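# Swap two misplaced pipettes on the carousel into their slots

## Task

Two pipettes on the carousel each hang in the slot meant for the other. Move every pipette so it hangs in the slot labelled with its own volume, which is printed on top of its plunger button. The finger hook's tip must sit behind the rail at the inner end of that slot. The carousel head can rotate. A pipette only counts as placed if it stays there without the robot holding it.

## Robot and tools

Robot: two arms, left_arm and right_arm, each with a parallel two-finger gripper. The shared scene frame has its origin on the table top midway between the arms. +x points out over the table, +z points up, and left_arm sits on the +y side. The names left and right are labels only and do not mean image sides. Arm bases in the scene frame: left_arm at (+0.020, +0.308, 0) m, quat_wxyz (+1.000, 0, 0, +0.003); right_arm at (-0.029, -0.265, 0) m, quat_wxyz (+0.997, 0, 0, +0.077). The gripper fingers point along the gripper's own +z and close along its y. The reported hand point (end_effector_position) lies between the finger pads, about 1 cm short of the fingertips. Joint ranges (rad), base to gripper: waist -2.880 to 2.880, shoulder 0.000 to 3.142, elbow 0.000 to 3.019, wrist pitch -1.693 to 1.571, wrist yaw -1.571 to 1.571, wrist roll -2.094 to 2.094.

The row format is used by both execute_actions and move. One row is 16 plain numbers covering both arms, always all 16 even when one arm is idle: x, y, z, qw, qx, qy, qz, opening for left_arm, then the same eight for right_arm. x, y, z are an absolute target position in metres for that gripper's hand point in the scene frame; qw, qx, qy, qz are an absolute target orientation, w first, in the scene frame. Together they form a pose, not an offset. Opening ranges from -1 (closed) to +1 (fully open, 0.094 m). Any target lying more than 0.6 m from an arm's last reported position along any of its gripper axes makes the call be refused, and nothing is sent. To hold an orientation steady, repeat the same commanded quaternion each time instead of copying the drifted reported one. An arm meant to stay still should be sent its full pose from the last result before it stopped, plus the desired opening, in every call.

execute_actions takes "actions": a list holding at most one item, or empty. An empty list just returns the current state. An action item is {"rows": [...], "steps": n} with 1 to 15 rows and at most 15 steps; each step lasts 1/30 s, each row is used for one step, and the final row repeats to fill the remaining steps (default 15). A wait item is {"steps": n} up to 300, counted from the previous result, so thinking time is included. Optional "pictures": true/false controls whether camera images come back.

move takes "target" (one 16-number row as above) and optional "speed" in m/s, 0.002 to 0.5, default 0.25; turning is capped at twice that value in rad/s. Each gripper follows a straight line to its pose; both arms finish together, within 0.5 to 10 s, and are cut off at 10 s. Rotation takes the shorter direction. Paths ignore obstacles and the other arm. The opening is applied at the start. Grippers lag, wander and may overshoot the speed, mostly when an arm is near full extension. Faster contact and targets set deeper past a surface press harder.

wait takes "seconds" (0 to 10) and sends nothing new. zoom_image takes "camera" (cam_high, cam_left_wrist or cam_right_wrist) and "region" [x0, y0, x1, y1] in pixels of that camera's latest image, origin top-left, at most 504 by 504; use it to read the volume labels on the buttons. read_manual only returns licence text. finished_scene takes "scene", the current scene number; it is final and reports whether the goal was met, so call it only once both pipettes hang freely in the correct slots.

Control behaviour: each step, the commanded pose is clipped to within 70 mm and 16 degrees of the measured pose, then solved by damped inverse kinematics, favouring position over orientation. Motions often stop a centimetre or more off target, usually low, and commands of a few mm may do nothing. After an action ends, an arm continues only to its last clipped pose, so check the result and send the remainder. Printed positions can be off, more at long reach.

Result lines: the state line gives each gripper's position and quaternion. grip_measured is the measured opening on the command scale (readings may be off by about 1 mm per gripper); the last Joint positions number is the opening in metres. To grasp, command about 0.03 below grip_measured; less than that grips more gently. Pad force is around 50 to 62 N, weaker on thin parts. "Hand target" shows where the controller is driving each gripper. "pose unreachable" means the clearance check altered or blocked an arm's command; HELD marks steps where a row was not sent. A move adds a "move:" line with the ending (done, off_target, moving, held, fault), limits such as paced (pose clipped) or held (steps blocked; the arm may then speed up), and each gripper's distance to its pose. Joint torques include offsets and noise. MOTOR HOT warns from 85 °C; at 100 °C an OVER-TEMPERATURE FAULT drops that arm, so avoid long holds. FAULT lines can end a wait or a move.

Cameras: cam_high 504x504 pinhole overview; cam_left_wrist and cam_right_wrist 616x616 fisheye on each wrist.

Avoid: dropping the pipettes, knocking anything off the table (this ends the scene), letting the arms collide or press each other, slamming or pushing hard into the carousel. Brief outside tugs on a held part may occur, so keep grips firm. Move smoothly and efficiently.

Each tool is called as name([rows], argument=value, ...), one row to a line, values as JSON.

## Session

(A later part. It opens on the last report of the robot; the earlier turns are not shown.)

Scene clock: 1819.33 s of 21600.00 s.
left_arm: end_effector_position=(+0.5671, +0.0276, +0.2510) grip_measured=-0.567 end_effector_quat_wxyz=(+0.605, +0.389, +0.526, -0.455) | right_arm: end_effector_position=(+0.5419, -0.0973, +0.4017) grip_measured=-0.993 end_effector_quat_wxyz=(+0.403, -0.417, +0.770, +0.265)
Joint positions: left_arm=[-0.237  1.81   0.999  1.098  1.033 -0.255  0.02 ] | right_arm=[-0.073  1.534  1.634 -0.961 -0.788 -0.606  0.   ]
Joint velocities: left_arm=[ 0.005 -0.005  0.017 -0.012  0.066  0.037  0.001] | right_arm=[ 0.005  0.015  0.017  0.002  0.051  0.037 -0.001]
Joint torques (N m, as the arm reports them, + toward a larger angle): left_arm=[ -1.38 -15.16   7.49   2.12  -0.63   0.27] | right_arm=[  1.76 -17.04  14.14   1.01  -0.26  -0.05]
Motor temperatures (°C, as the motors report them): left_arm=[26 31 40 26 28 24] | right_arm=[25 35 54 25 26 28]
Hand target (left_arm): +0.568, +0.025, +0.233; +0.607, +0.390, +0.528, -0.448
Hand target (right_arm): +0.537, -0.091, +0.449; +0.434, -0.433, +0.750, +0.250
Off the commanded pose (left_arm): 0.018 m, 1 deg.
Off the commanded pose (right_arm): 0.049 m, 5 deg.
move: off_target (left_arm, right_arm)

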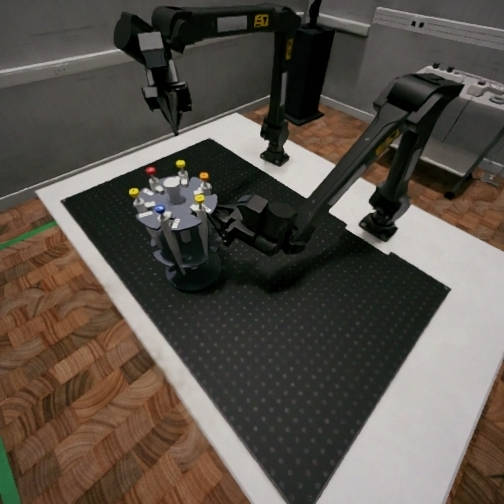

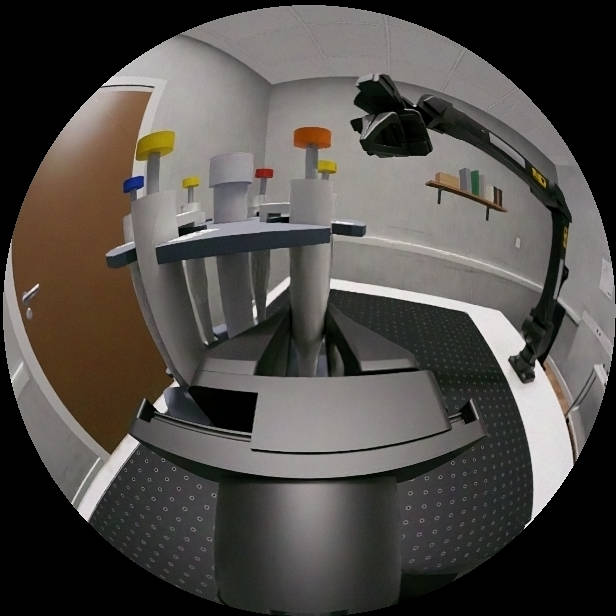

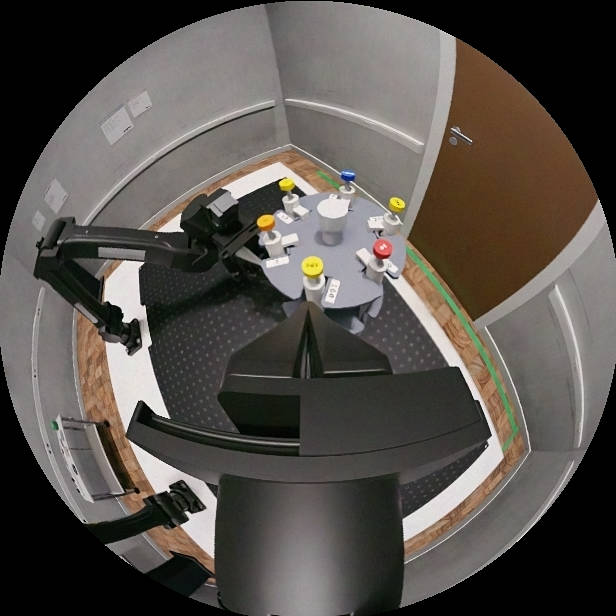

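Hook tip is on the plate behind the rail. Release gently.

move(target=[0.568,0.025,0.238,0.6075,0.3903,0.5281,-0.4490,-0.55, 0.54,-0.09,0.45,0.4330,-0.4330,0.75,0.25,-1], speed=0.015)

move(target=[0.568,0.025,0.240,0.6075,0.3903,0.5281,-0.4490,-0.3, 0.54,-0.09,0.45,0.4330,-0.4330,0.75,0.25,-1], speed=0.015)

move(target=[0.558,0.095,0.250,0.6075,0.3903,0.5281,-0.4490,-0.3, 0.54,-0.09,0.45,0.4330,-0.4330,0.75,0.25,-1], speed=0.04)

zoom_image(camera="cam_right_wrist", region=[240,160,430,320])

Scene clock: 1827.97 s of 21600.00 s.
left_arm: end_effector_position=(+0.5672, +0.0276, +0.2511) grip_measured=-0.546 end_effector_quat_wxyz=(+0.606, +0.390, +0.525, -0.453) | right_arm: end_effector_position=(+0.5419, -0.0973, +0.4017) grip_measured=-0.993 end_effector_quat_wxyz=(+0.403, -0.417, +0.770, +0.265)
Joint positions: left_arm=[-0.237  1.81   0.999  1.098  1.032 -0.252  0.021] | right_arm=[-0.073  1.534  1.634 -0.961 -0.788 -0.606  0.   ]
Joint velocities: left_arm=[ 0.005 -0.005  0.002  0.007 -0.037  0.007 -0.   ] | right_arm=[ 0.005  0.005 -0.002 -0.007  0.007  0.037 -0.   ]
Joint torques (N m, as the arm reports them, + toward a larger angle): left_arm=[ -1.31 -16.32   7.82   1.64  -0.59   0.24] | right_arm=[  1.87 -16.9   14.22   1.06  -0.23  -0.07]
Motor temperatures (°C, as the motors report them): left_arm=[26 31 39 26 28 24] | right_arm=[25 35 54 25 26 28]
Hand target (left_arm): +0.568, +0.025, +0.238; +0.607, +0.390, +0.528, -0.449
Hand target (right_arm): +0.537, -0.091, +0.449; +0.434, -0.433, +0.750, +0.250
Off the commanded pose (left_arm): 0.013 m, 1 deg.
Off the commanded pose (right_arm): 0.049 m, 5 deg.
After step 90, 2.13 s passed at rest.
move: off_target (left_arm, right_arm)

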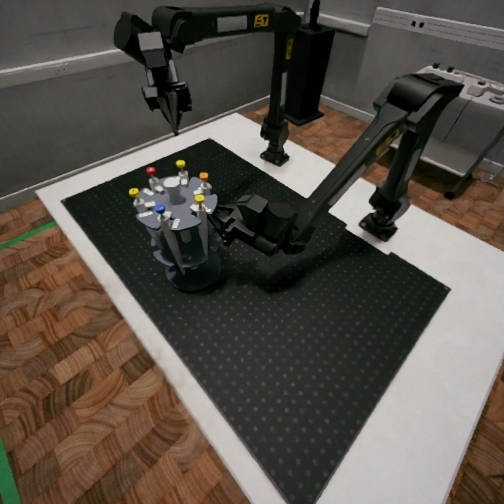

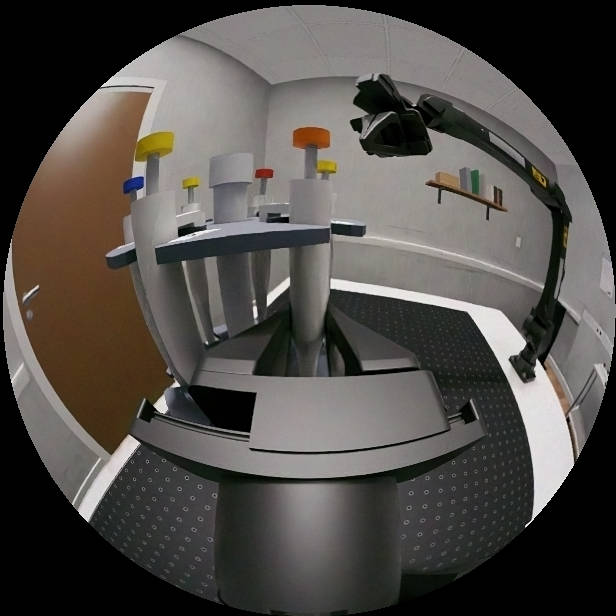

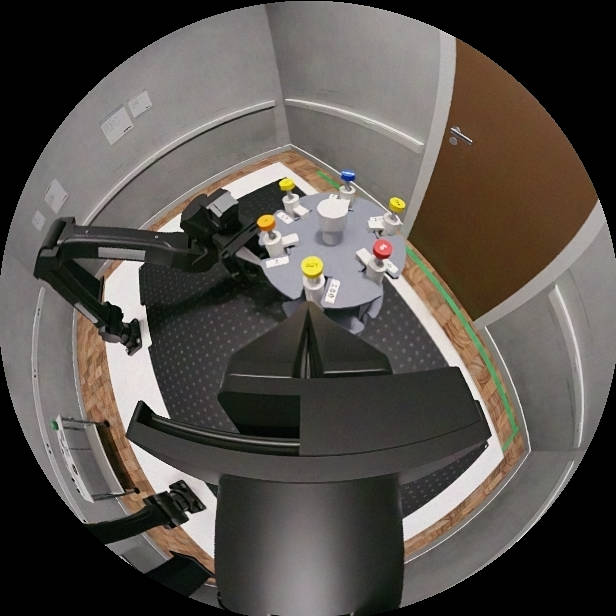

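Scene clock: 1831.47 s of 21600.00 s.
left_arm: end_effector_position=(+0.5686, +0.0281, +0.2514) grip_measured=-0.302 end_effector_quat_wxyz=(+0.611, +0.390, +0.524, -0.448) | right_arm: end_effector_position=(+0.5419, -0.0973, +0.4017) grip_measured=-0.993 end_effector_quat_wxyz=(+0.403, -0.417, +0.770, +0.265)
Joint positions: left_arm=[-0.237  1.81   0.999  1.098  1.024 -0.239  0.033] | right_arm=[-0.073  1.534  1.634 -0.961 -0.788 -0.606  0.   ]
Joint velocities: left_arm=[-0.005 -0.005 -0.012 -0.002 -0.037  0.007 -0.001] | right_arm=[-0.005 -0.005  0.007  0.017 -0.037 -0.037  0.001]
Joint torques (N m, as the arm reports them, + toward a larger angle): left_arm=[ -1.07 -16.57   7.97   1.49  -0.28   0.06] | right_arm=[  1.69 -17.06  13.97   1.04  -0.28  -0.09]
Motor temperatures (°C, as the motors report them): left_arm=[26 31 39 26 28 24] | right_arm=[25 35 54 25 26 28]
Hand target (left_arm): +0.568, +0.025, +0.240; +0.607, +0.390, +0.528, -0.449
Hand target (right_arm): +0.537, -0.091, +0.449; +0.434, -0.433, +0.750, +0.250
Off the commanded pose (left_arm): 0.012 m, 1 deg.
Off the commanded pose (right_arm): 0.049 m, 5 deg.
move: off_target (left_arm, right_arm)

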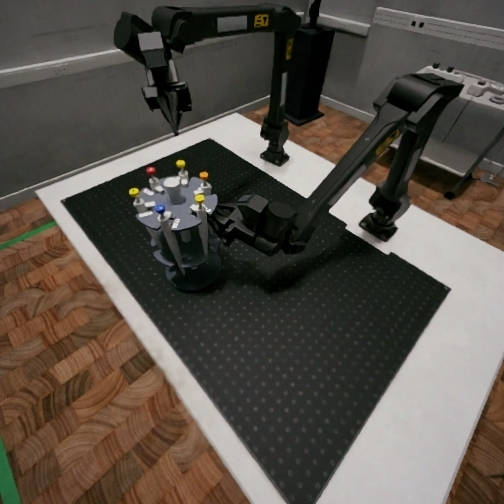

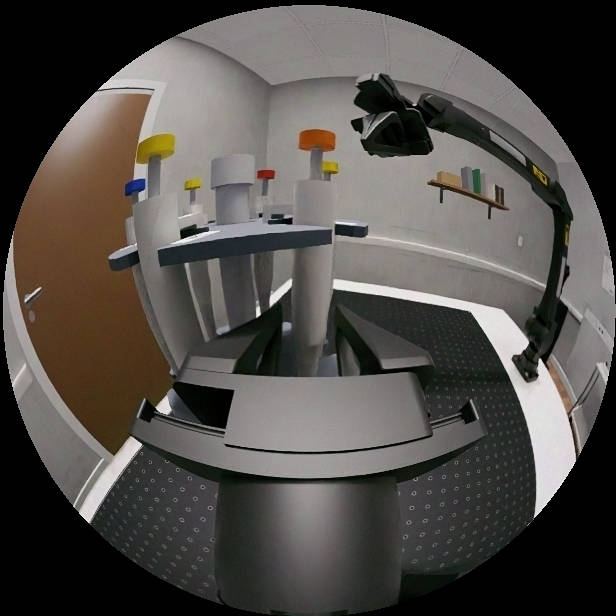

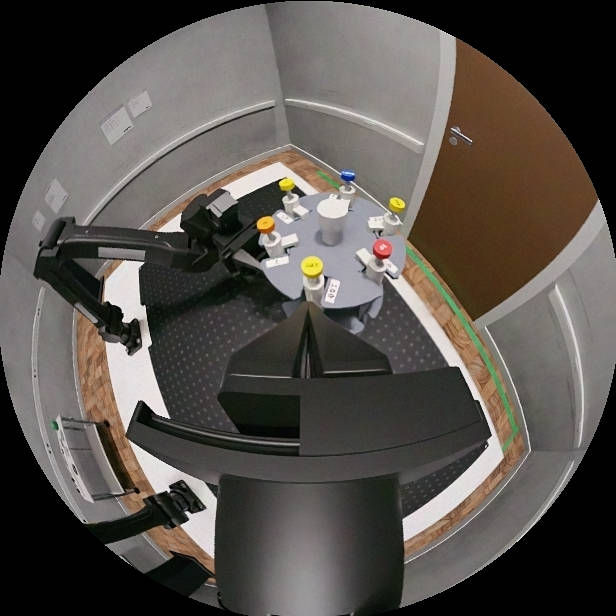

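Scene clock: 1833.50 s of 21600.00 s.
left_arm: end_effector_position=(+0.5635, +0.0913, +0.2473) grip_measured=-0.302 end_effector_quat_wxyz=(+0.604, +0.390, +0.530, -0.449) | right_arm: end_effector_position=(+0.5419, -0.0973, +0.4017) grip_measured=-0.993 end_effector_quat_wxyz=(+0.403, -0.417, +0.770, +0.265)
Joint positions: left_arm=[-0.115  1.792  0.951  1.171  1.146 -0.308  0.033] | right_arm=[-0.073  1.534  1.634 -0.961 -0.788 -0.606  0.   ]
Joint velocities: left_arm=[ 0.015  0.005 -0.007 -0.007  0.007 -0.022 -0.   ] | right_arm=[-0.015  0.005  0.012 -0.002 -0.037  0.022 -0.002]
Joint torques (N m, as the arm reports them, + toward a larger angle): left_arm=[  0.74 -18.19   6.99   1.89  -0.12  -0.02] | right_arm=[  1.26 -16.49  14.02   0.91  -0.26  -0.1 ]
Motor temperatures (°C, as the motors report them): left_arm=[26 31 39 26 28 24] | right_arm=[25 35 54 25 26 28]
Hand target (left_arm): +0.559, +0.095, +0.250; +0.607, +0.390, +0.528, -0.448
Hand target (right_arm): +0.537, -0.091, +0.449; +0.434, -0.433, +0.750, +0.250
Off the commanded pose (left_arm): 0.007 m, 0 deg.
Off the commanded pose (right_arm): 0.049 m, 5 deg.
move: off_target (right_arm)

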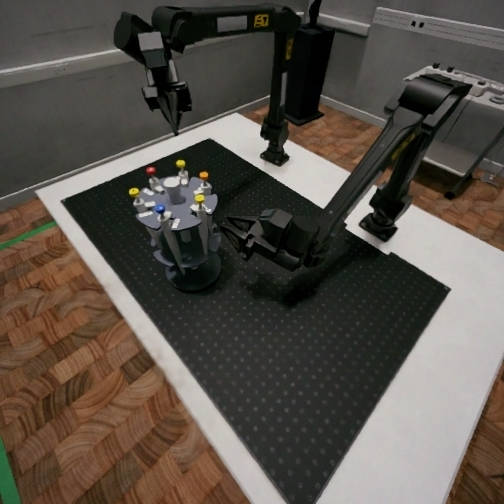

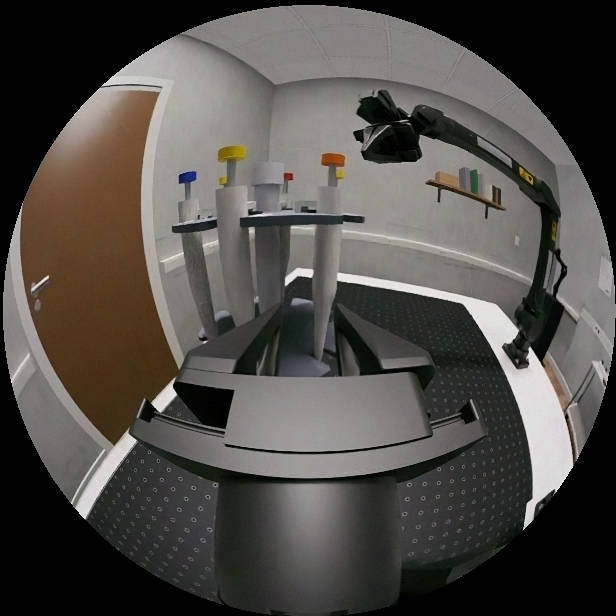

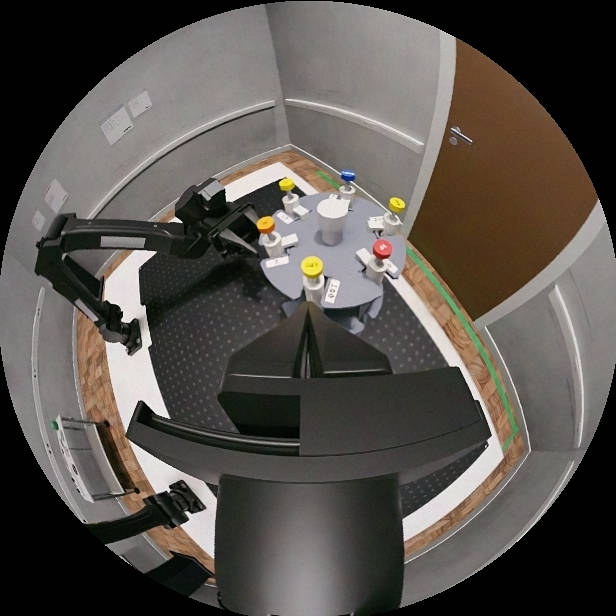

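Region (240, 160, 430, 320) of cam_right_wrist's 616x616 image, scaled by 2.653, with more detail than that image has; it fills the top 424 rows of this view, and the rest is white.

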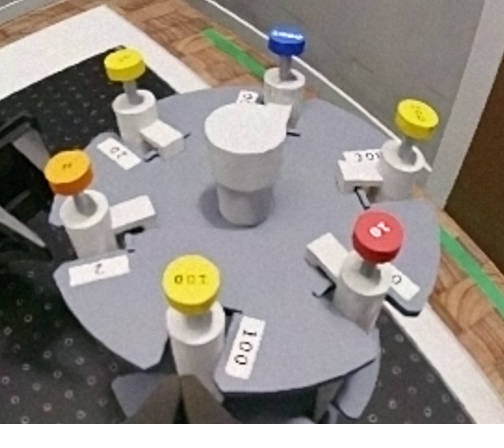

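zoom_image(camera="cam_high", region=[115,150,235,240])

Region (115, 150, 235, 240) of cam_high's 504x504 image, scaled by 4.200, with more detail than that image has; it fills the top 378 rows of this view, and the rest is white.

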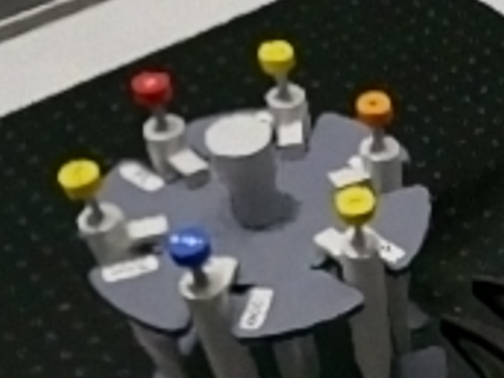

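All six look hung with hooks inward. Finishing scene 1.

finished_scene(scene=1)

The scene is finished: the task was done.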